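# Slide the table bin into the shelf's empty slot

## Task

Take the open bin that sits on the table and place it in the empty slot among the bins on the shelf. Its open side must face outward like its neighbours, and its parts must stay inside it. Because the board above the slot is low, you may need to tilt the bin on the way in. It must go fully in, past the shelf's front lip, and the parts in the other bins must stay where they are. Finish by releasing the bin and moving the grippers away. The result counts only if everything stays in place without the robot holding it.

## Robot and tools

Robot: two FANUC CRX-5iA arms, named left_arm and right_arm. Each has six revolute joints and a Robotiq 140 two-finger gripper. The names are labels only and do not mean left or right in a camera image. left_arm's base is at (+0.028, +0.393, 0) m and right_arm's base is at (+0.016, -0.496, 0) m, both turned only slightly about z.

Scene frame: the origin is on the table top midway between the arms. +z points up, +x points out across the table, and left_arm sits on the +y side. Each result's state line gives, per arm, end_effector_position in metres and end_effector_quat_wxyz in this frame. That point lies between the finger pads as they would be when closed. The printed hand position can be off, more so when the arm is stretched far. The fingers point along the gripper's +z axis and close along its y axis. Fingertips reach about 33 mm beyond that point when closed and about 9 mm when fully open. Closing pushes the tips roughly 24 mm farther out, so leave that much room above any surface.

Tool execute_actions, argument actions: a list holding one action, one wait, or nothing.
- {"actions": []} moves nothing and just reports the state.
- Action: {"rows": [[...]], "steps": N}, N from 1 to 15, default 15. Each step lasts 1/30 s. Row i is used on step i, and the last row repeats if there are fewer rows than steps. You can give at most 15 rows.
- Wait: {"steps": N}, N up to 300, with no rows. It returns once N steps have passed since the previous result, and time spent replying is counted within those steps.
- Optional pictures: true/false chooses whether camera images come back.

Each row is one flat list of 18 numbers and must always cover both arms. The first 9 numbers are left_arm's: six joint targets, then gripper position, force_limit and speed. The next 9 are right_arm's, in the same order. The joint values are absolute target angles in radians, in the same order and convention as the Joint positions line: waist, shoulder, elbow, forearm roll, wrist pitch, wrist roll. Stated ranges are waist ±3.491, shoulder ±3.140, elbow -1.187 to 4.328, forearm roll ±3.316, wrist pitch ±3.140 and wrist roll ±3.927. The true ends can differ from these by up to 0.010 rad. A call is rejected, and nothing is sent, if a target goes more than 0.010 rad beyond a stated end and also lies farther out than that joint's last reported angle. A target beyond the real end is cut off at that end, and the result may then say "joint sent to its limit". That note can refer to an earlier action. If the note does not appear, the joint may still be at its end.

Gripper numbers are absolute commands on a [-1, 1] scale, not offsets.
- position: +1 is fully open (140 mm) and about -0.8 brings the pads together. -1 keeps closing until something blocks the fingers.
- force_limit: grip strength. On a part up to 40 mm wide this is about 14 N at -1, 60 N at 0 and 107 N at +1.
- speed: how fast the pad gap changes, about 30 mm/s at -1, 140 at 0 and 250 at +1.

To leave a gripper unchanged, repeat its previous three numbers, since 0 is a real command. To grip, send -1 and wait until object_status is 2. The object_status codes are: 0 moving, 1 blocked while opening, 2 blocked while closing, 3 reached the target or pads touching (a thin item may still be held). While the status is 2, a changed force_limit takes effect only when the position number also changes, for example from -1 to -0.98. position_measured is in counts: 3 is fully open and 230 means the pads touch. The scale is not linear.

Motion limits: joint targets move at most 2.62 rad/s for the waist and shoulder, 3.14 for the elbow and 3.93 for the wrist joints. They need 0.5 s to reach full speed, and all joints of an arm are synchronised. Each step's target stays within 0.805 rad (waist, shoulder), 0.966 (elbow) or 1.21 (wrist joints) of the measured angle. Targets are also scaled back so the gripper moves at most 70 mm from where it is measured to be. Far goals therefore take several calls. Between calls the arms keep heading for the last row sent, until motion stalls or a step is HELD.

Result lines: Joint positions and Joint velocities give one block per arm (rad, rad/s). HELD marks steps where all or part of the row was not sent. "joint command not followed" means a clearance check changed or blocked joint targets; the rest of the row still ran. MOTOR HOT warns of heating. Holding loads heats the motors, and at the limit the brakes lock that arm (OVER-TEMPERATURE FAULT).

Faults: if contact torque reaches a joint's load limit (140 N m for the waist, shoulder and elbow; 35.2 N m for the wrist joints, counting held weight), or an outside force of 150 N acts on the arm, its tool or its load, that arm stops for 10 s, drops the rest of the call and gives way to the contact. Avoid this: push gently, tilt the bin under the low board instead of forcing it, and never let the arms collide or press on each other. Don't drop or slam anything, don't spill the bin's parts, and never knock anything off the table. Occasional brief tugs on a held part or nudges to loose objects may happen.

zoom_image: camera (cam_head_left, cam_head_right, cam_left_wrist, cam_right_wrist; all 672x504) and region [x0, y0, x1, y1] in pixels from the top-left, no larger than 504x504. It enlarges that camera's latest image. Wrist cameras sit near the link wrist_camera_optical (+z forward, +x image right, +y down), within about 51 mm and 29 degrees.

read_manual: optional section "licences". It returns licence texts only.

finished_scene: scene = the current scene's number. Call it only after the bin is released, seated behind the lip and the grippers are clear.

Each tool is called after "Request:" in YAML: its name, and indented under it one key for each argument.

## Session

Request:
execute_actions:
  actions: []

Scene clock: 0.00 s of 6300.00 s.
left_arm: end_effector_position=(+0.4877, +0.4095, +0.3064) position_measured=3 object_status=3 end_effector_quat_wxyz=(+0.290, +0.826, +0.352, -0.331) | right_arm: end_effector_position=(+0.6778, -0.6113, +0.2053) position_measured=3 object_status=3 end_effector_quat_wxyz=(-0.162, -0.052, +0.894, -0.414)
Joint positions: left_arm=[ 0.61   0.504  0.32   0.484 -2.174  1.872] | right_arm=[ 0.444  0.902  0.659  0.737 -1.896 -1.751]
Joint velocities: left_arm=[ 0.     0.001  0.    -0.002  0.     0.002] | right_arm=[ 0.    -0.     0.    -0.    -0.001  0.   ]

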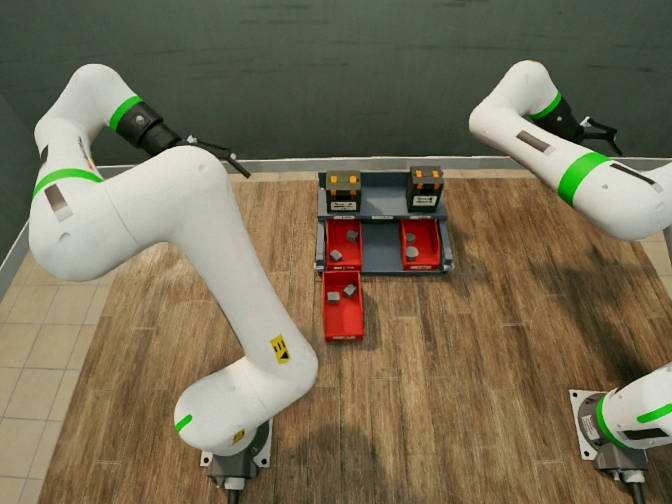

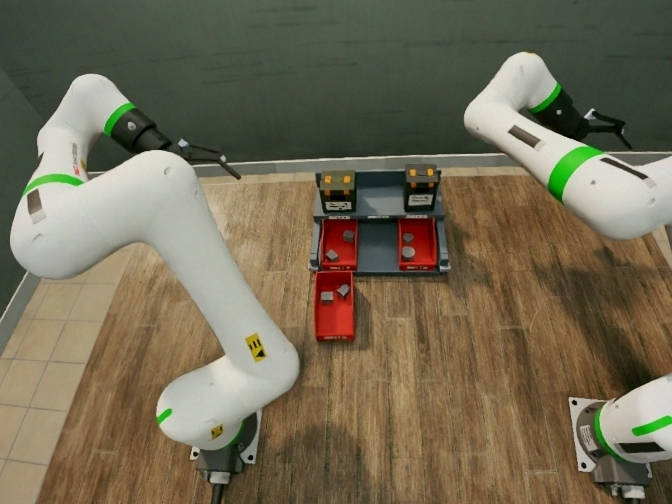

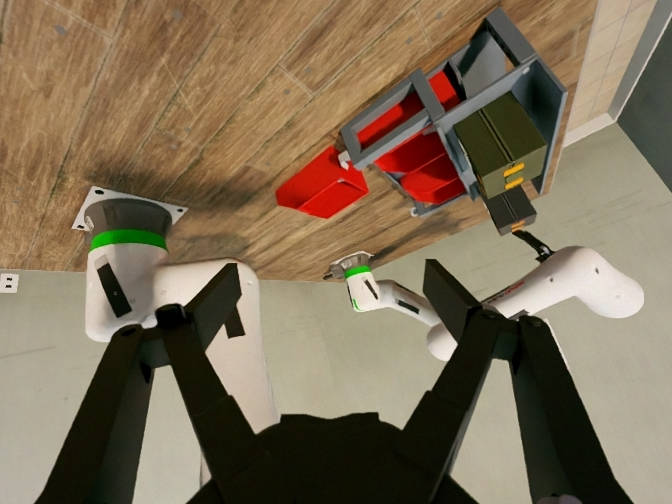

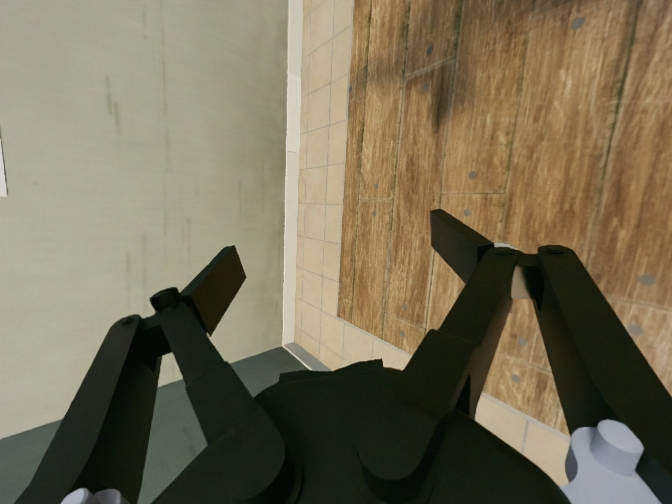

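Request:
zoom_image:
  camera: "cam_head_left"
  region: [290, 150, 480, 360]

Region (290, 150, 480, 360) of cam_head_left's 672x504 image, scaled by 2.400, with more detail than that image has; it fills the left 456 columns of this view, and the rest is white.

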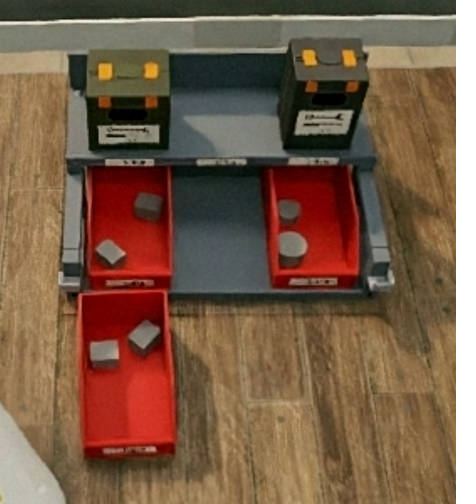

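Request:
execute_actions:
  actions:
    - {"rows":[[-0.39,-0.1245,-0.0903,0,-1.605,0.386,-0.35,0.4,0,0.444,0.902,0.659,0.737,-1.896,-1.751,1,0,0]],"steps":15}
  pictures: false

Request:
execute_actions:
  actions:
    - {"steps":25}

Scene clock: 25.87 s of 6300.00 s.
left_arm: end_effector_position=(+0.4419, +0.2677, +0.2736) position_measured=104 object_status=0 end_effector_quat_wxyz=(+0.195, +0.962, -0.032, -0.188) | right_arm: end_effector_position=(+0.6777, -0.6113, +0.2051) position_measured=3 object_status=3 end_effector_quat_wxyz=(-0.162, -0.052, +0.894, -0.414)
Joint positions: left_arm=[ 0.233  0.25   0.154  0.288 -1.944  1.309] | right_arm=[ 0.444  0.902  0.659  0.737 -1.896 -1.751]
Joint velocities: left_arm=[-1.083 -0.651 -0.425 -0.496  0.585 -1.593] | right_arm=[-0.    -0.001  0.    -0.    -0.    -0.   ]
Steps of this call (steps 1 to 90: nothing new was sent; then 22.37 s passed at rest; steps 91 to 105: all 15 steps of this action). Readings (joint positions | what the end effector reports):
91: left_arm=[0.610 0.504 0.320 0.484 -2.174 1.872] | right_arm=[0.444 0.902 0.659 0.737 -1.896 -1.751] | left_arm position_measured=3 object_status=0 | right_arm position_measured=3 object_status=3
92: left_arm=[0.608 0.502 0.319 0.483 -2.172 1.868] | right_arm=[0.444 0.902 0.659 0.737 -1.896 -1.751] | left_arm position_measured=6 object_status=0 | right_arm position_measured=3 object_status=3
94: left_arm=[0.585 0.485 0.307 0.469 -2.156 1.834] | right_arm=[0.444 0.902 0.659 0.737 -1.896 -1.751] | left_arm position_measured=21 object_status=0 | right_arm position_measured=3 object_status=3
98: left_arm=[0.475 0.401 0.253 0.405 -2.082 1.670] | right_arm=[0.444 0.902 0.659 0.737 -1.896 -1.751] | left_arm position_measured=51 object_status=0 | right_arm position_measured=3 object_status=3
105: the state above

Scene clock: 26.70 s of 6300.00 s.
left_arm: end_effector_position=(+0.3299, +0.1300, +0.2500) position_measured=173 object_status=3 end_effector_quat_wxyz=(+0.000, +0.707, -0.707, -0.000) | right_arm: end_effector_position=(+0.6777, -0.6112, +0.2051) position_measured=3 object_status=3 end_effector_quat_wxyz=(-0.162, -0.052, +0.894, -0.414)
Joint positions: left_arm=[-0.39  -0.124 -0.09  -0.    -1.605  0.386] | right_arm=[ 0.444  0.902  0.659  0.737 -1.896 -1.751]
Joint velocities: left_arm=[-0.001 -0.    -0.     0.     0.     0.   ] | right_arm=[-0.001 -0.    -0.     0.     0.    -0.001]
Steps of this call (steps 1 to 25: the robot went on to your last target). Readings (joint positions | what the end effector reports):
1: left_arm=[0.196 0.228 0.140 0.271 -1.924 1.254] | right_arm=[0.444 0.902 0.659 0.737 -1.896 -1.751] | left_arm position_measured=112 object_status=0 | right_arm position_measured=3 object_status=3
2: left_arm=[0.158 0.205 0.125 0.254 -1.904 1.198] | right_arm=[0.444 0.902 0.659 0.737 -1.896 -1.751] | left_arm position_measured=120 object_status=0 | right_arm position_measured=3 object_status=3
4: left_arm=[0.081 0.159 0.095 0.218 -1.861 1.084] | right_arm=[0.444 0.902 0.659 0.737 -1.896 -1.751] | left_arm position_measured=135 object_status=0 | right_arm position_measured=3 object_status=3
8: left_arm=[-0.083 0.060 0.030 0.142 -1.772 0.841] | right_arm=[0.444 0.902 0.659 0.737 -1.896 -1.751] | left_arm position_measured=165 object_status=0 | right_arm position_measured=3 object_status=3
25: the state above

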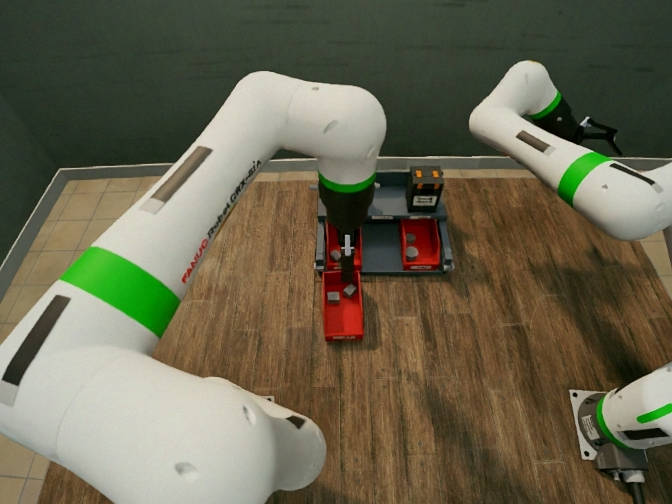

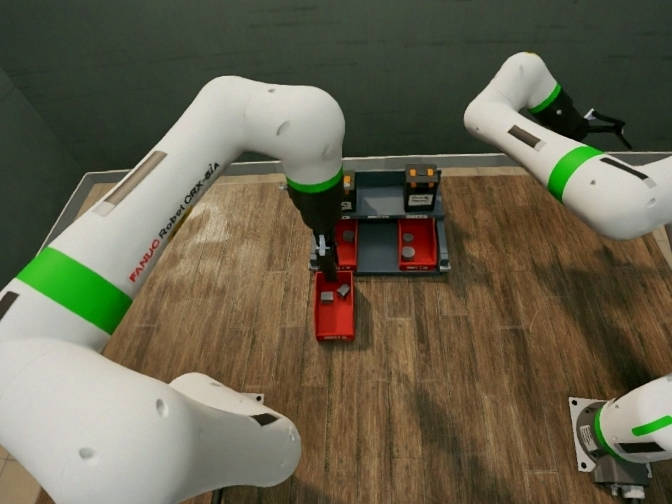

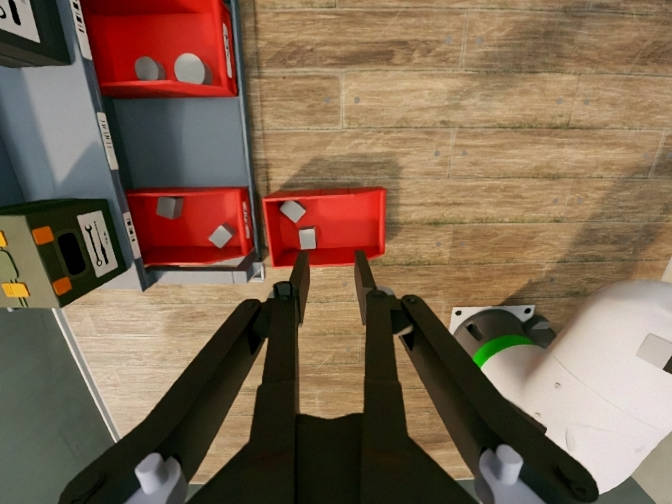

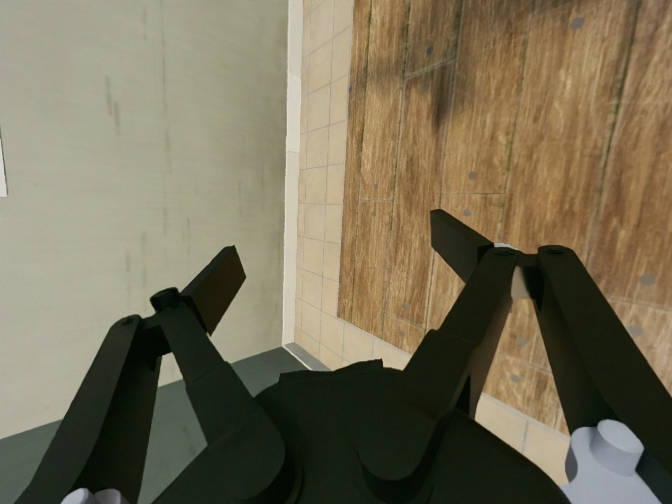

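Request:
execute_actions:
  actions:
    - {"rows":[[-0.4285,-0.2916,-0.5053,0,-1.3571,0.4245,-0.35,0.4,0,0.444,0.902,0.659,0.737,-1.896,-1.751,1,0,0]],"steps":15}
  pictures: false

Request:
execute_actions:
  actions:
    - {"steps":8}

Scene clock: 43.23 s of 6300.00 s.
left_arm: end_effector_position=(+0.2539, +0.1488, +0.1357) position_measured=173 object_status=3 end_effector_quat_wxyz=(+0.000, +0.707, -0.707, -0.000) | right_arm: end_effector_position=(+0.6777, -0.6112, +0.2051) position_measured=3 object_status=3 end_effector_quat_wxyz=(-0.162, -0.052, +0.894, -0.414)
Joint positions: left_arm=[-0.427 -0.284 -0.486 -0.    -1.369  0.423] | right_arm=[ 0.444  0.902  0.659  0.737 -1.896 -1.751]
Joint velocities: left_arm=[-0.044 -0.19  -0.472 -0.002  0.283  0.045] | right_arm=[ 0.     0.     0.001 -0.     0.001 -0.   ]
Steps of this call (steps 1 to 30: the robot went on to your last target; steps 31 to 90: nothing new was sent; then 13.03 s passed at rest; steps 91 to 105: all 15 steps of this action). Readings (joint positions | what the end effector reports):
91: left_arm=[-0.390 -0.125 -0.090 -0.000 -1.605 0.386] | right_arm=[0.444 0.902 0.659 0.737 -1.896 -1.751] | left_arm position_measured=173 object_status=3 | right_arm position_measured=3 object_status=3
92: left_arm=[-0.390 -0.126 -0.094 -0.000 -1.603 0.386] | right_arm=[0.444 0.902 0.659 0.737 -1.896 -1.751] | left_arm position_measured=173 object_status=3 | right_arm position_measured=3 object_status=3
94: left_arm=[-0.393 -0.137 -0.120 -0.000 -1.587 0.388] | right_arm=[0.444 0.902 0.659 0.737 -1.896 -1.751] | left_arm position_measured=173 object_status=3 | right_arm position_measured=3 object_status=3
98: left_arm=[-0.405 -0.190 -0.253 -0.000 -1.508 0.401] | right_arm=[0.444 0.902 0.659 0.737 -1.896 -1.751] | left_arm position_measured=173 object_status=3 | right_arm position_measured=3 object_status=3
105: the state above

Scene clock: 43.50 s of 6300.00 s.
left_arm: end_effector_position=(+0.2499, +0.1500, +0.1300) position_measured=173 object_status=3 end_effector_quat_wxyz=(-0.000, +0.707, -0.707, +0.000) | right_arm: end_effector_position=(+0.6777, -0.6112, +0.2051) position_measured=3 object_status=3 end_effector_quat_wxyz=(-0.162, -0.052, +0.894, -0.414)
Joint positions: left_arm=[-0.428 -0.292 -0.505 -0.    -1.357  0.424] | right_arm=[ 0.444  0.902  0.659  0.737 -1.896 -1.751]
Joint velocities: left_arm=[ 0.001 -0.002 -0.001  0.002  0.    -0.002] | right_arm=[-0.    -0.     0.    -0.     0.     0.001]
Steps of this call (steps 1 to 8: the robot went on to your last target). Readings (joint positions | what the end effector reports):
1: left_arm=[-0.428 -0.289 -0.499 -0.000 -1.361 0.424] | right_arm=[0.444 0.902 0.659 0.737 -1.896 -1.751] | left_arm position_measured=173 object_status=3 | right_arm position_measured=3 object_status=3
2: left_arm=[-0.428 -0.291 -0.504 -0.000 -1.358 0.424] | right_arm=[0.444 0.902 0.659 0.737 -1.896 -1.751] | left_arm position_measured=173 object_status=3 | right_arm position_measured=3 object_status=3
4: left_arm=[-0.428 -0.291 -0.505 -0.000 -1.357 0.424] | right_arm=[0.444 0.902 0.659 0.737 -1.896 -1.751] | left_arm position_measured=173 object_status=3 | right_arm position_measured=3 object_status=3
8: the state above

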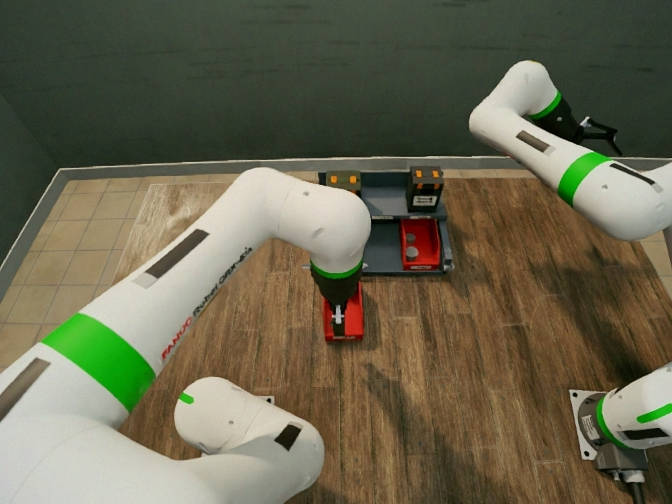

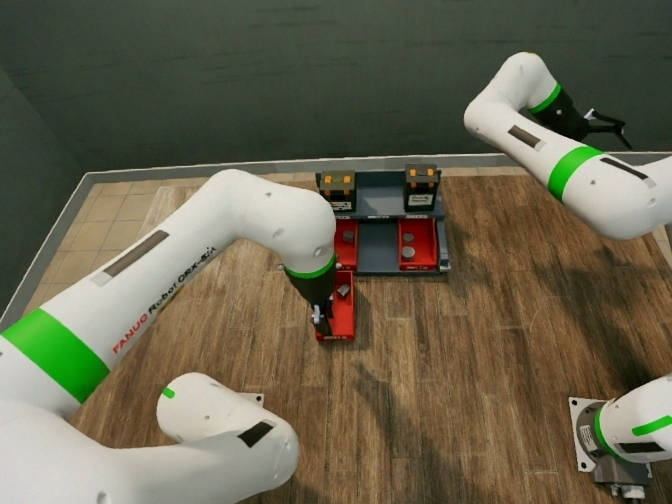

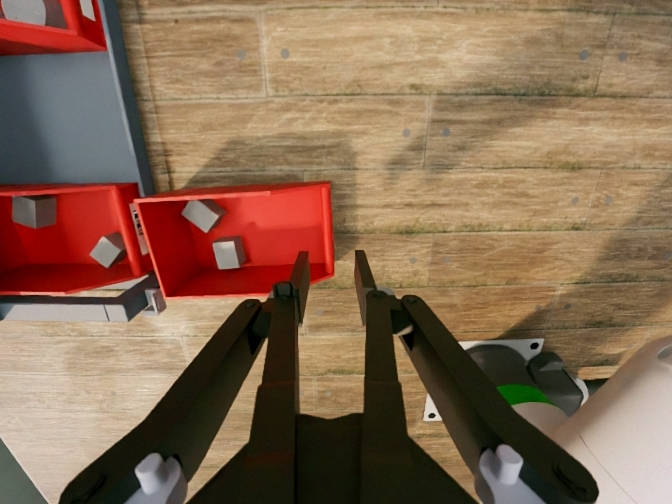

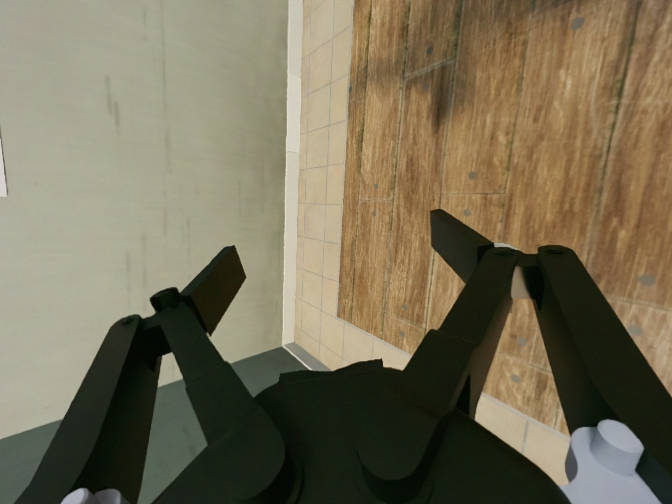

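Request:
execute_actions:
  actions:
    - {"rows":[[-0.4285,-0.28,-0.535,0,-1.316,0.44,-0.35,0.4,0,0.444,0.902,0.659,0.737,-1.896,-1.751,1,0,0],[-0.4285,-0.28,-0.535,0,-1.316,0.44,-0.35,0.4,0,0.444,0.902,0.659,0.737,-1.896,-1.751,1,0,0],[-0.4285,-0.27,-0.56,0,-1.281,0.45,-0.35,0.4,0,0.444,0.902,0.659,0.737,-1.896,-1.751,1,0,0],[-0.4285,-0.27,-0.56,0,-1.281,0.45,-0.35,0.4,0,0.444,0.902,0.659,0.737,-1.896,-1.751,1,0,0],[-0.4285,-0.2597,-0.5836,0,-1.247,0.4645,-0.35,0.4,0,0.444,0.902,0.659,0.737,-1.896,-1.751,1,0,0],[-0.4285,-0.2597,-0.5836,0,-1.247,0.4645,-0.35,0.4,0,0.444,0.902,0.659,0.737,-1.896,-1.751,1,0,0],[-0.4285,-0.245,-0.608,0,-1.208,0.4645,-0.35,0.4,0,0.444,0.902,0.659,0.737,-1.896,-1.751,1,0,0],[-0.4285,-0.245,-0.608,0,-1.208,0.4645,-0.35,0.4,0,0.444,0.902,0.659,0.737,-1.896,-1.751,1,0,0],[-0.4285,-0.229,-0.631,0,-1.169,0.4645,-0.35,0.4,0,0.444,0.902,0.659,0.737,-1.896,-1.751,1,0,0],[-0.4285,-0.229,-0.631,0,-1.169,0.4645,-0.35,0.4,0,0.444,0.902,0.659,0.737,-1.896,-1.751,1,0,0],[-0.4285,-0.2129,-0.6533,0,-1.1304,0.4645,-0.35,0.4,0,0.444,0.902,0.659,0.737,-1.896,-1.751,1,0,0]],"steps":15}
  pictures: false

Request:
execute_actions:
  actions:
    - {"steps":8}

Scene clock: 76.80 s of 6300.00 s.
left_arm: end_effector_position=(+0.2497, +0.1501, +0.0460) position_measured=173 object_status=3 end_effector_quat_wxyz=(+0.000, +0.721, -0.693, -0.000) | right_arm: end_effector_position=(+0.6777, -0.6112, +0.2051) position_measured=3 object_status=3 end_effector_quat_wxyz=(-0.162, -0.052, +0.894, -0.414)
Joint positions: left_arm=[-0.429 -0.213 -0.653 -0.    -1.131  0.464] | right_arm=[ 0.444  0.902  0.659  0.737 -1.896 -1.751]
Joint velocities: left_arm=[-0.     0.012 -0.016  0.001  0.04  -0.   ] | right_arm=[ 0.    -0.    -0.001 -0.     0.001 -0.   ]
Steps of this call (steps 1 to 30: the robot went on to your last target; steps 31 to 90: nothing new was sent; then 29.80 s passed at rest; steps 91 to 105: all 15 steps of this action). Readings (joint positions | what the end effector reports):
91: left_arm=[-0.429 -0.292 -0.505 -0.000 -1.357 0.425] | right_arm=[0.444 0.902 0.659 0.737 -1.896 -1.751] | left_arm position_measured=173 object_status=3 | right_arm position_measured=3 object_status=3
92: left_arm=[-0.429 -0.291 -0.508 -0.000 -1.353 0.426] | right_arm=[0.444 0.902 0.659 0.737 -1.896 -1.751] | left_arm position_measured=173 object_status=3 | right_arm position_measured=3 object_status=3
94: left_arm=[-0.429 -0.282 -0.532 -0.000 -1.320 0.438] | right_arm=[0.444 0.902 0.659 0.737 -1.896 -1.751] | left_arm position_measured=173 object_status=3 | right_arm position_measured=3 object_status=3
98: left_arm=[-0.429 -0.259 -0.585 -0.000 -1.244 0.463] | right_arm=[0.444 0.902 0.659 0.737 -1.896 -1.751] | left_arm position_measured=173 object_status=3 | right_arm position_measured=3 object_status=3
105: the state above

Scene clock: 77.07 s of 6300.00 s.
left_arm: end_effector_position=(+0.2498, +0.1500, +0.0459) position_measured=173 object_status=3 end_effector_quat_wxyz=(-0.000, +0.721, -0.693, +0.000) | right_arm: end_effector_position=(+0.6777, -0.6112, +0.2051) position_measured=3 object_status=3 end_effector_quat_wxyz=(-0.162, -0.052, +0.894, -0.414)
Joint positions: left_arm=[-0.429 -0.213 -0.653 -0.    -1.13   0.465] | right_arm=[ 0.444  0.902  0.659  0.737 -1.896 -1.751]
Joint velocities: left_arm=[-0.001 -0.001 -0.    -0.    -0.001 -0.   ] | right_arm=[-0.    -0.001  0.     0.    -0.002  0.001]
Steps of this call (steps 1 to 8: the robot went on to your last target). Readings (joint positions | what the end effector reports):
1: left_arm=[-0.429 -0.213 -0.653 -0.000 -1.131 0.464] | right_arm=[0.444 0.902 0.659 0.737 -1.896 -1.751] | left_arm position_measured=173 object_status=3 | right_arm position_measured=3 object_status=3
2: left_arm=[-0.429 -0.213 -0.653 -0.000 -1.131 0.465] | right_arm=[0.444 0.902 0.659 0.737 -1.896 -1.751] | left_arm position_measured=173 object_status=3 | right_arm position_measured=3 object_status=3
4: left_arm=[-0.429 -0.213 -0.653 -0.000 -1.130 0.464] | right_arm=[0.444 0.902 0.659 0.737 -1.896 -1.751] | left_arm position_measured=173 object_status=3 | right_arm position_measured=3 object_status=3
8: the state above

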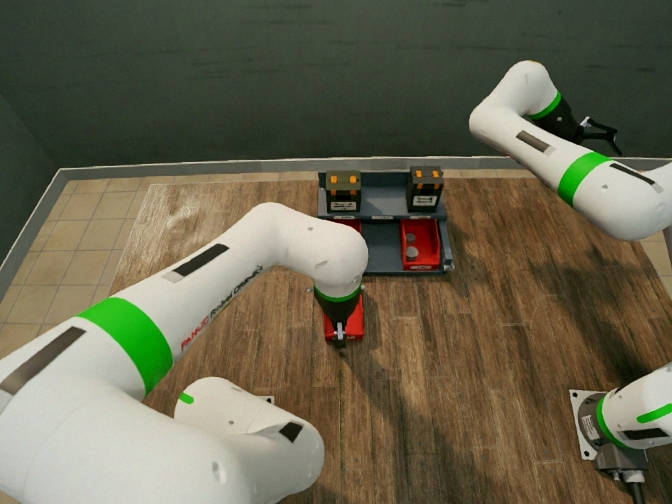

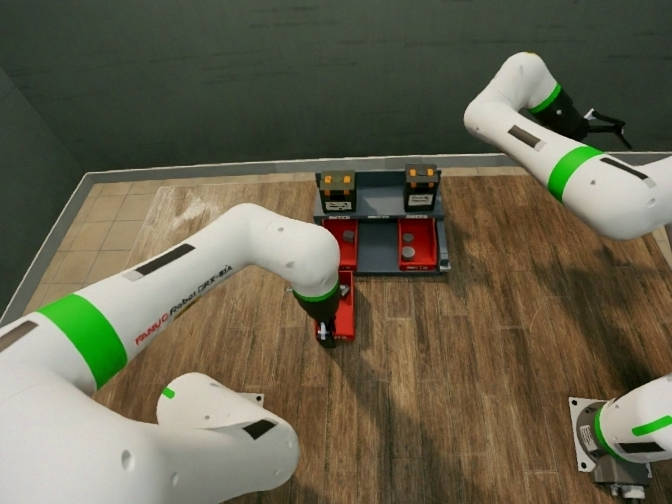

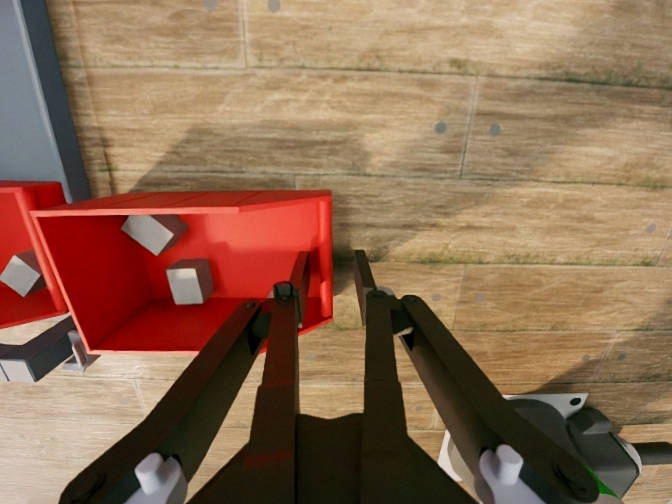

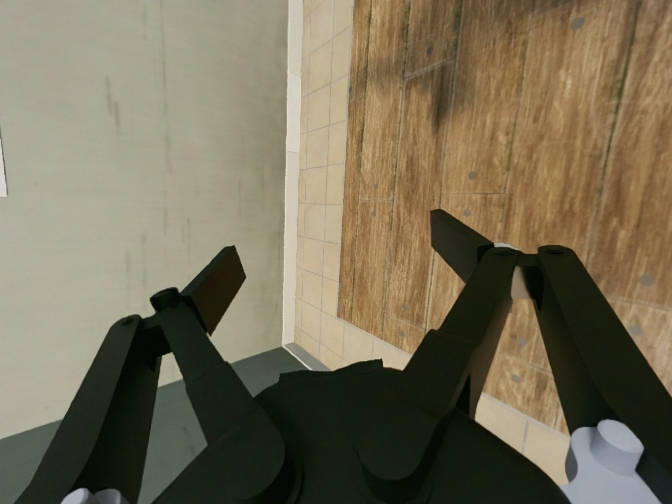

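Request:
execute_actions:
  actions:
    - {"rows":[[-0.4285,-0.2129,-0.6533,0,-1.1304,0.4645,-1,0.4,-0.5,0.444,0.902,0.659,0.737,-1.896,-1.751,1,0,0]],"steps":15}
  pictures: false

Request:
execute_actions:
  actions:
    - {"steps":6}

Scene clock: 86.47 s of 6300.00 s.
left_arm: end_effector_position=(+0.2498, +0.1500, +0.0459) position_measured=221 object_status=0 end_effector_quat_wxyz=(+0.000, +0.721, -0.693, +0.000) | right_arm: end_effector_position=(+0.6777, -0.6112, +0.2051) position_measured=3 object_status=3 end_effector_quat_wxyz=(-0.162, -0.052, +0.894, -0.414)
Joint positions: left_arm=[-0.428 -0.213 -0.653  0.    -1.13   0.465] | right_arm=[ 0.444  0.902  0.659  0.737 -1.896 -1.751]
Joint velocities: left_arm=[ 0.001  0.     0.    -0.     0.    -0.001] | right_arm=[-0.    -0.001 -0.001 -0.     0.002  0.   ]
Steps of this call (steps 1 to 15: the robot went on to your last target; steps 16 to 90: nothing new was sent; then 5.90 s passed at rest; steps 91 to 105: all 15 steps of this action). Readings (joint positions | what the end effector reports):
91: left_arm=[-0.428 -0.213 -0.653 0.000 -1.130 0.465] | right_arm=[0.444 0.902 0.659 0.737 -1.896 -1.751] | left_arm position_measured=173 object_status=0 | right_arm position_measured=3 object_status=3
92: left_arm=[-0.429 -0.213 -0.653 0.000 -1.130 0.465] | right_arm=[0.444 0.902 0.659 0.737 -1.896 -1.751] | left_arm position_measured=175 object_status=0 | right_arm position_measured=3 object_status=3
94: left_arm=[-0.428 -0.213 -0.653 0.000 -1.130 0.465] | right_arm=[0.444 0.902 0.659 0.737 -1.896 -1.751] | left_arm position_measured=184 object_status=0 | right_arm position_measured=3 object_status=3
98: left_arm=[-0.428 -0.213 -0.653 0.000 -1.130 0.464] | right_arm=[0.444 0.902 0.659 0.737 -1.896 -1.751] | left_arm position_measured=202 object_status=0 | right_arm position_measured=3 object_status=3
105: the state above

Scene clock: 86.67 s of 6300.00 s.
left_arm: end_effector_position=(+0.2498, +0.1500, +0.0459) position_measured=221 object_status=2 end_effector_quat_wxyz=(+0.000, +0.721, -0.693, +0.000) | right_arm: end_effector_position=(+0.6777, -0.6112, +0.2051) position_measured=3 object_status=3 end_effector_quat_wxyz=(-0.162, -0.052, +0.894, -0.414)
Joint positions: left_arm=[-0.428 -0.213 -0.653  0.    -1.13   0.465] | right_arm=[ 0.444  0.902  0.659  0.737 -1.896 -1.751]
Joint velocities: left_arm=[ 0.001  0.    -0.    -0.    -0.    -0.   ] | right_arm=[-0.001 -0.    -0.001 -0.    -0.002 -0.   ]
Steps of this call (steps 1 to 6: the robot went on to your last target). Readings (joint positions | what the end effector reports):
1: left_arm=[-0.428 -0.213 -0.653 0.000 -1.130 0.465] | right_arm=[0.444 0.902 0.659 0.737 -1.896 -1.751] | left_arm position_measured=221 object_status=0 | right_arm position_measured=3 object_status=3
2: left_arm=[-0.428 -0.213 -0.653 0.000 -1.130 0.465] | right_arm=[0.444 0.902 0.659 0.737 -1.896 -1.751] | left_arm position_measured=221 object_status=0 | right_arm position_measured=3 object_status=3
4: left_arm=[-0.428 -0.213 -0.653 0.000 -1.130 0.465] | right_arm=[0.444 0.902 0.659 0.737 -1.896 -1.751] | left_arm position_measured=221 object_status=2 | right_arm position_measured=3 object_status=3
6: the state above

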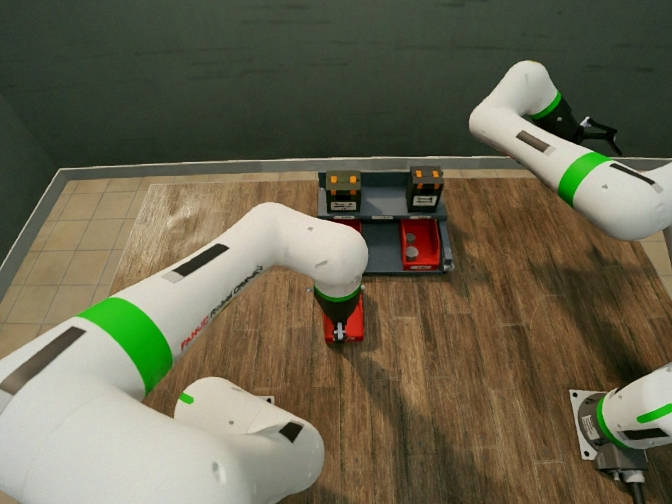

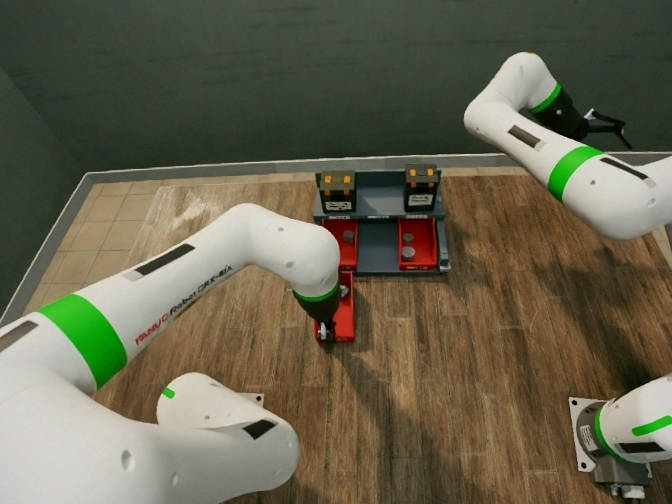

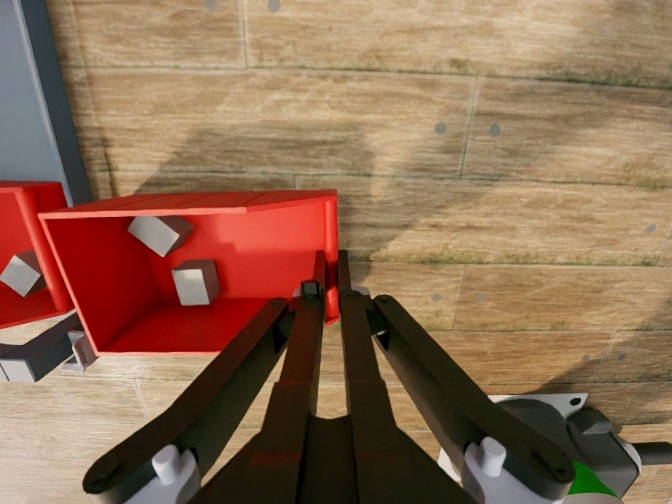

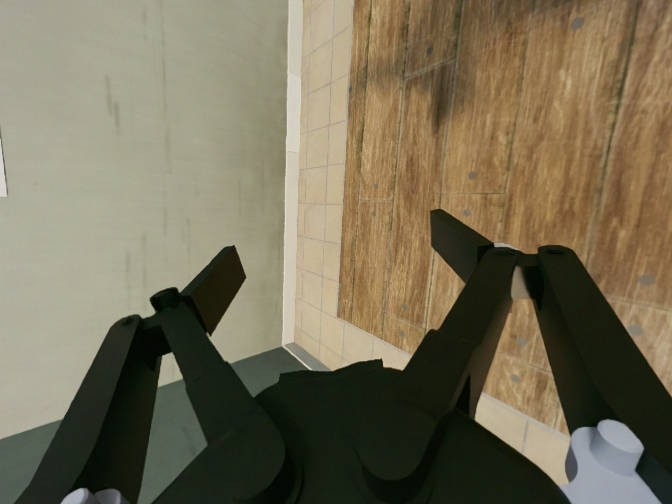

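Request:
execute_actions:
  actions:
    - {"rows":[[-0.4285,-0.221,-0.642,0,-1.150,0.4645,-1,0.4,-0.5,0.444,0.902,0.659,0.737,-1.896,-1.751,1,0,0],[-0.4285,-0.221,-0.642,0,-1.150,0.4645,-1,0.4,-0.5,0.444,0.902,0.659,0.737,-1.896,-1.751,1,0,0],[-0.4285,-0.229,-0.631,0,-1.169,0.4645,-1,0.4,-0.5,0.444,0.902,0.659,0.737,-1.896,-1.751,1,0,0],[-0.4285,-0.229,-0.631,0,-1.169,0.4645,-1,0.4,-0.5,0.444,0.902,0.659,0.737,-1.896,-1.751,1,0,0],[-0.4285,-0.237,-0.62,0,-1.188,0.4645,-1,0.4,-0.5,0.444,0.902,0.659,0.737,-1.896,-1.751,1,0,0],[-0.4285,-0.245,-0.608,0,-1.208,0.4645,-1,0.4,-0.5,0.444,0.902,0.659,0.737,-1.896,-1.751,1,0,0],[-0.4285,-0.252,-0.596,0,-1.227,0.4645,-1,0.4,-0.5,0.444,0.902,0.659,0.737,-1.896,-1.751,1,0,0],[-0.4285,-0.2597,-0.5836,0,-1.247,0.4645,-1,0.4,-0.5,0.444,0.902,0.659,0.737,-1.896,-1.751,1,0,0],[-0.4285,-0.266,-0.569,0,-1.268,0.4645,-1,0.4,-0.5,0.444,0.902,0.659,0.737,-1.896,-1.751,1,0,0],[-0.4285,-0.273,-0.554,0,-1.289,0.4645,-1,0.4,-0.5,0.444,0.902,0.659,0.737,-1.896,-1.751,1,0,0],[-0.4285,-0.279,-0.539,0,-1.31,0.4645,-1,0.4,-0.5,0.444,0.902,0.659,0.737,-1.896,-1.751,1,0,0],[-0.4285,-0.2852,-0.5246,0,-1.3314,0.4645,-1,0.4,-0.5,0.444,0.902,0.659,0.737,-1.896,-1.751,1,0,0]],"steps":15}
  pictures: false

Request:
execute_actions:
  actions:
    - {"rows":[[-0.45,-0.272,-0.514,0,-1.329,0.485,-1,0.4,-0.5,0.444,0.902,0.659,0.737,-1.896,-1.751,1,0,0],[-0.475,-0.256,-0.502,0,-1.325,0.51,-1,0.4,-0.5,0.444,0.902,0.659,0.737,-1.896,-1.751,1,0,0],[-0.5,-0.24,-0.49,0,-1.321,0.535,-1,0.4,-0.5,0.444,0.902,0.659,0.737,-1.896,-1.751,1,0,0],[-0.525,-0.223,-0.476,0,-1.318,0.56,-1,0.4,-0.5,0.444,0.902,0.659,0.737,-1.896,-1.751,1,0,0],[-0.55,-0.206,-0.462,0,-1.315,0.585,-1,0.4,-0.5,0.444,0.902,0.659,0.737,-1.896,-1.751,1,0,0],[-0.575,-0.188,-0.448,0,-1.311,0.61,-1,0.4,-0.5,0.444,0.902,0.659,0.737,-1.896,-1.751,1,0,0],[-0.595,-0.174,-0.437,0,-1.308,0.63,-1,0.4,-0.5,0.444,0.902,0.659,0.737,-1.896,-1.751,1,0,0],[-0.6145,-0.1597,-0.4263,0,-1.3042,0.6505,-1,0.4,-0.5,0.444,0.902,0.659,0.737,-1.896,-1.751,1,0,0],[-0.637,-0.136,-0.404,0,-1.303,0.673,-1,0.4,-0.5,0.444,0.902,0.659,0.737,-1.896,-1.751,1,0,0],[-0.659,-0.112,-0.382,0,-1.301,0.695,-1,0.4,-0.5,0.444,0.902,0.659,0.737,-1.896,-1.751,1,0,0],[-0.681,-0.088,-0.36,0,-1.299,0.717,-1,0.4,-0.5,0.444,0.902,0.659,0.737,-1.896,-1.751,1,0,0],[-0.703,-0.064,-0.338,0,-1.297,0.739,-1,0.4,-0.5,0.444,0.902,0.659,0.737,-1.896,-1.751,1,0,0],[-0.722,-0.042,-0.318,0,-1.295,0.758,-1,0.4,-0.5,0.444,0.902,0.659,0.737,-1.896,-1.751,1,0,0],[-0.736,-0.027,-0.304,0,-1.293,0.772,-1,0.4,-0.5,0.444,0.902,0.659,0.737,-1.896,-1.751,1,0,0],[-0.7464,-0.0154,-0.2943,0,-1.2919,0.7824,-1,0.4,-0.5,0.444,0.902,0.659,0.737,-1.896,-1.751,1,0,0]],"steps":15}
  pictures: false

Request:
execute_actions:
  actions:
    - {"steps":10}

Scene clock: 140.73 s of 6300.00 s.
left_arm: end_effector_position=(+0.2501, +0.1498, +0.1191) position_measured=221 object_status=2 end_effector_quat_wxyz=(-0.000, +0.721, -0.693, +0.000) | right_arm: end_effector_position=(+0.6777, -0.6112, +0.2051) position_measured=3 object_status=3 end_effector_quat_wxyz=(-0.162, -0.052, +0.894, -0.414)
Joint positions: left_arm=[-0.428 -0.285 -0.526  0.    -1.328  0.465] | right_arm=[ 0.444  0.902  0.659  0.737 -1.896 -1.751]
Joint velocities: left_arm=[-0.    -0.048  0.11  -0.001 -0.16   0.001] | right_arm=[-0. -0. -0. -0. -0. -0.]
Steps of this call (steps 1 to 15: the robot went on to your last target; steps 16 to 90: nothing new was sent; then 50.57 s passed at rest; steps 91 to 105: all 15 steps of this action). Readings (joint positions | what the end effector reports):
91: left_arm=[-0.428 -0.213 -0.653 -0.000 -1.131 0.465] | right_arm=[0.444 0.902 0.659 0.737 -1.896 -1.751] | left_arm position_measured=221 object_status=2 | right_arm position_measured=3 object_status=3
92: left_arm=[-0.428 -0.214 -0.651 -0.000 -1.135 0.465] | right_arm=[0.444 0.902 0.659 0.737 -1.896 -1.751] | left_arm position_measured=221 object_status=2 | right_arm position_measured=3 object_status=3
94: left_arm=[-0.428 -0.223 -0.639 -0.000 -1.155 0.465] | right_arm=[0.444 0.902 0.659 0.737 -1.896 -1.751] | left_arm position_measured=221 object_status=2 | right_arm position_measured=3 object_status=3
98: left_arm=[-0.428 -0.244 -0.609 -0.000 -1.205 0.465] | right_arm=[0.444 0.902 0.659 0.737 -1.896 -1.751] | left_arm position_measured=221 object_status=2 | right_arm position_measured=3 object_status=3
105: the state above

Scene clock: 141.23 s of 6300.00 s.
left_arm: end_effector_position=(+0.2417, +0.0467, +0.1214) position_measured=221 object_status=2 end_effector_quat_wxyz=(-0.000, +0.721, -0.693, -0.000) | right_arm: end_effector_position=(+0.6777, -0.6112, +0.2051) position_measured=3 object_status=3 end_effector_quat_wxyz=(-0.162, -0.052, +0.894, -0.414)
Joint positions: left_arm=[-0.697 -0.069 -0.343 -0.    -1.297  0.733] | right_arm=[ 0.444  0.902  0.659  0.737 -1.896 -1.751]
Joint velocities: left_arm=[-0.577  0.624  0.568  0.001  0.062  0.573] | right_arm=[-0.  0. -0. -0.  0. -0.]
Steps of this call (steps 1 to 15: all 15 steps of this action). Readings (joint positions | what the end effector reports):
1: left_arm=[-0.429 -0.285 -0.525 0.000 -1.331 0.465] | right_arm=[0.444 0.902 0.659 0.737 -1.896 -1.751] | left_arm position_measured=221 object_status=2 | right_arm position_measured=3 object_status=3
2: left_arm=[-0.431 -0.284 -0.524 0.000 -1.331 0.467] | right_arm=[0.444 0.902 0.659 0.737 -1.896 -1.751] | left_arm position_measured=221 object_status=2 | right_arm position_measured=3 object_status=3
4: left_arm=[-0.454 -0.270 -0.512 0.000 -1.328 0.489] | right_arm=[0.444 0.902 0.659 0.737 -1.896 -1.751] | left_arm position_measured=221 object_status=2 | right_arm position_measured=3 object_status=3
8: left_arm=[-0.544 -0.210 -0.465 0.000 -1.316 0.578] | right_arm=[0.444 0.902 0.659 0.737 -1.896 -1.751] | left_arm position_measured=221 object_status=2 | right_arm position_measured=3 object_status=3
15: the state above

Scene clock: 141.57 s of 6300.00 s.
left_arm: end_effector_position=(+0.2400, +0.0220, +0.1201) position_measured=221 object_status=2 end_effector_quat_wxyz=(-0.000, +0.721, -0.693, +0.000) | right_arm: end_effector_position=(+0.6777, -0.6112, +0.2051) position_measured=3 object_status=3 end_effector_quat_wxyz=(-0.162, -0.052, +0.894, -0.414)
Joint positions: left_arm=[-0.746 -0.016 -0.294 -0.    -1.292  0.782] | right_arm=[ 0.444  0.902  0.659  0.737 -1.896 -1.751]
Joint velocities: left_arm=[-0.002  0.001  0.001 -0.002 -0.     0.001] | right_arm=[ 0.001  0.001 -0.     0.001 -0.001 -0.   ]
Steps of this call (steps 1 to 10: the robot went on to your last target). Readings (joint positions | what the end effector reports):
1: left_arm=[-0.715 -0.049 -0.325 -0.000 -1.295 0.751] | right_arm=[0.444 0.902 0.659 0.737 -1.896 -1.751] | left_arm position_measured=221 object_status=2 | right_arm position_measured=3 object_status=3
2: left_arm=[-0.730 -0.033 -0.310 -0.000 -1.294 0.766] | right_arm=[0.444 0.902 0.659 0.737 -1.896 -1.751] | left_arm position_measured=221 object_status=2 | right_arm position_measured=3 object_status=3
4: left_arm=[-0.745 -0.017 -0.295 -0.000 -1.292 0.781] | right_arm=[0.444 0.902 0.659 0.737 -1.896 -1.751] | left_arm position_measured=221 object_status=2 | right_arm position_measured=3 object_status=3
8: left_arm=[-0.746 -0.016 -0.294 -0.000 -1.292 0.782] | right_arm=[0.444 0.902 0.659 0.737 -1.896 -1.751] | left_arm position_measured=221 object_status=2 | right_arm position_measured=3 object_status=3
10: the state above

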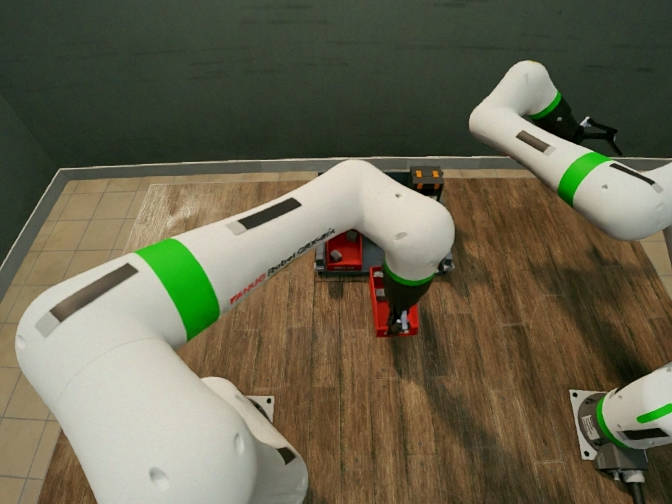

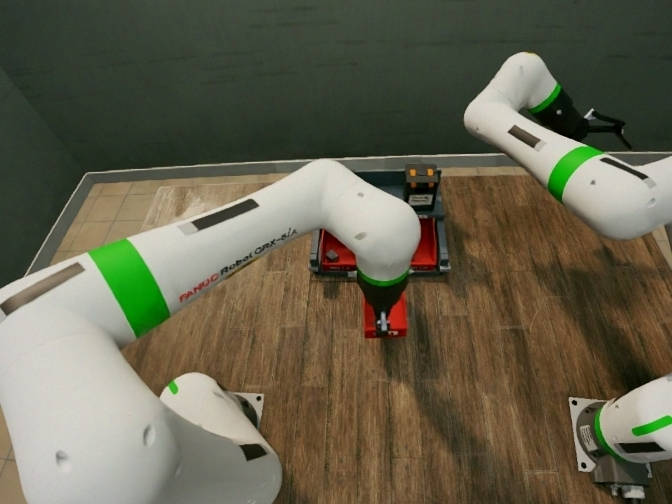

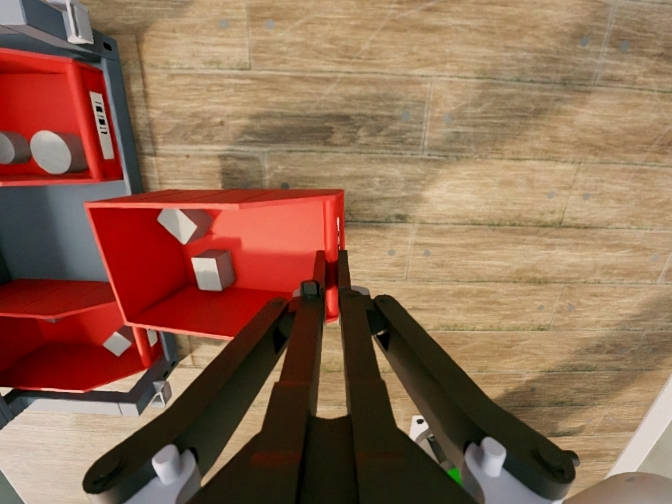

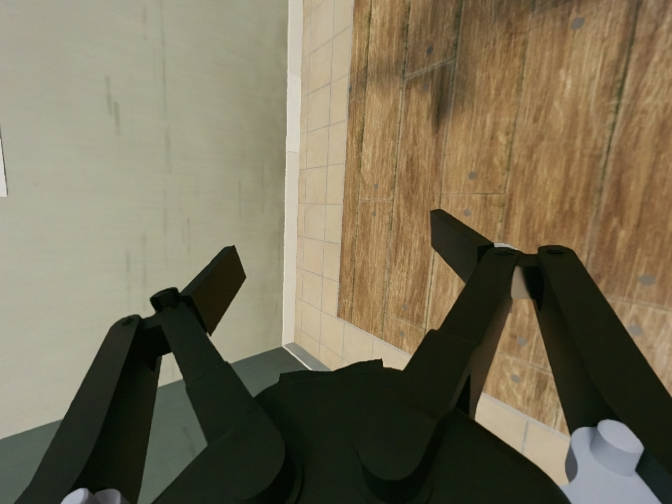

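Request:
zoom_image:
  camera: "cam_left_wrist"
  region: [0, 20, 250, 420]

Region (0, 20, 250, 420) of cam_left_wrist's 672x504 image, scaled by 1.260, with more detail than that image has; it fills the left 315 columns of this view, and the rest is white.

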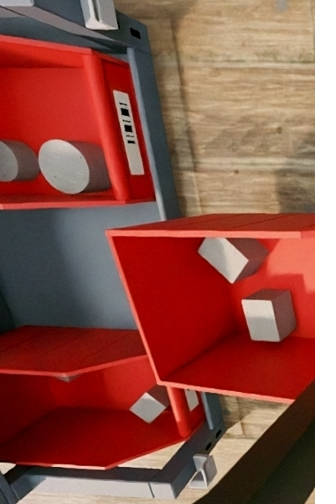

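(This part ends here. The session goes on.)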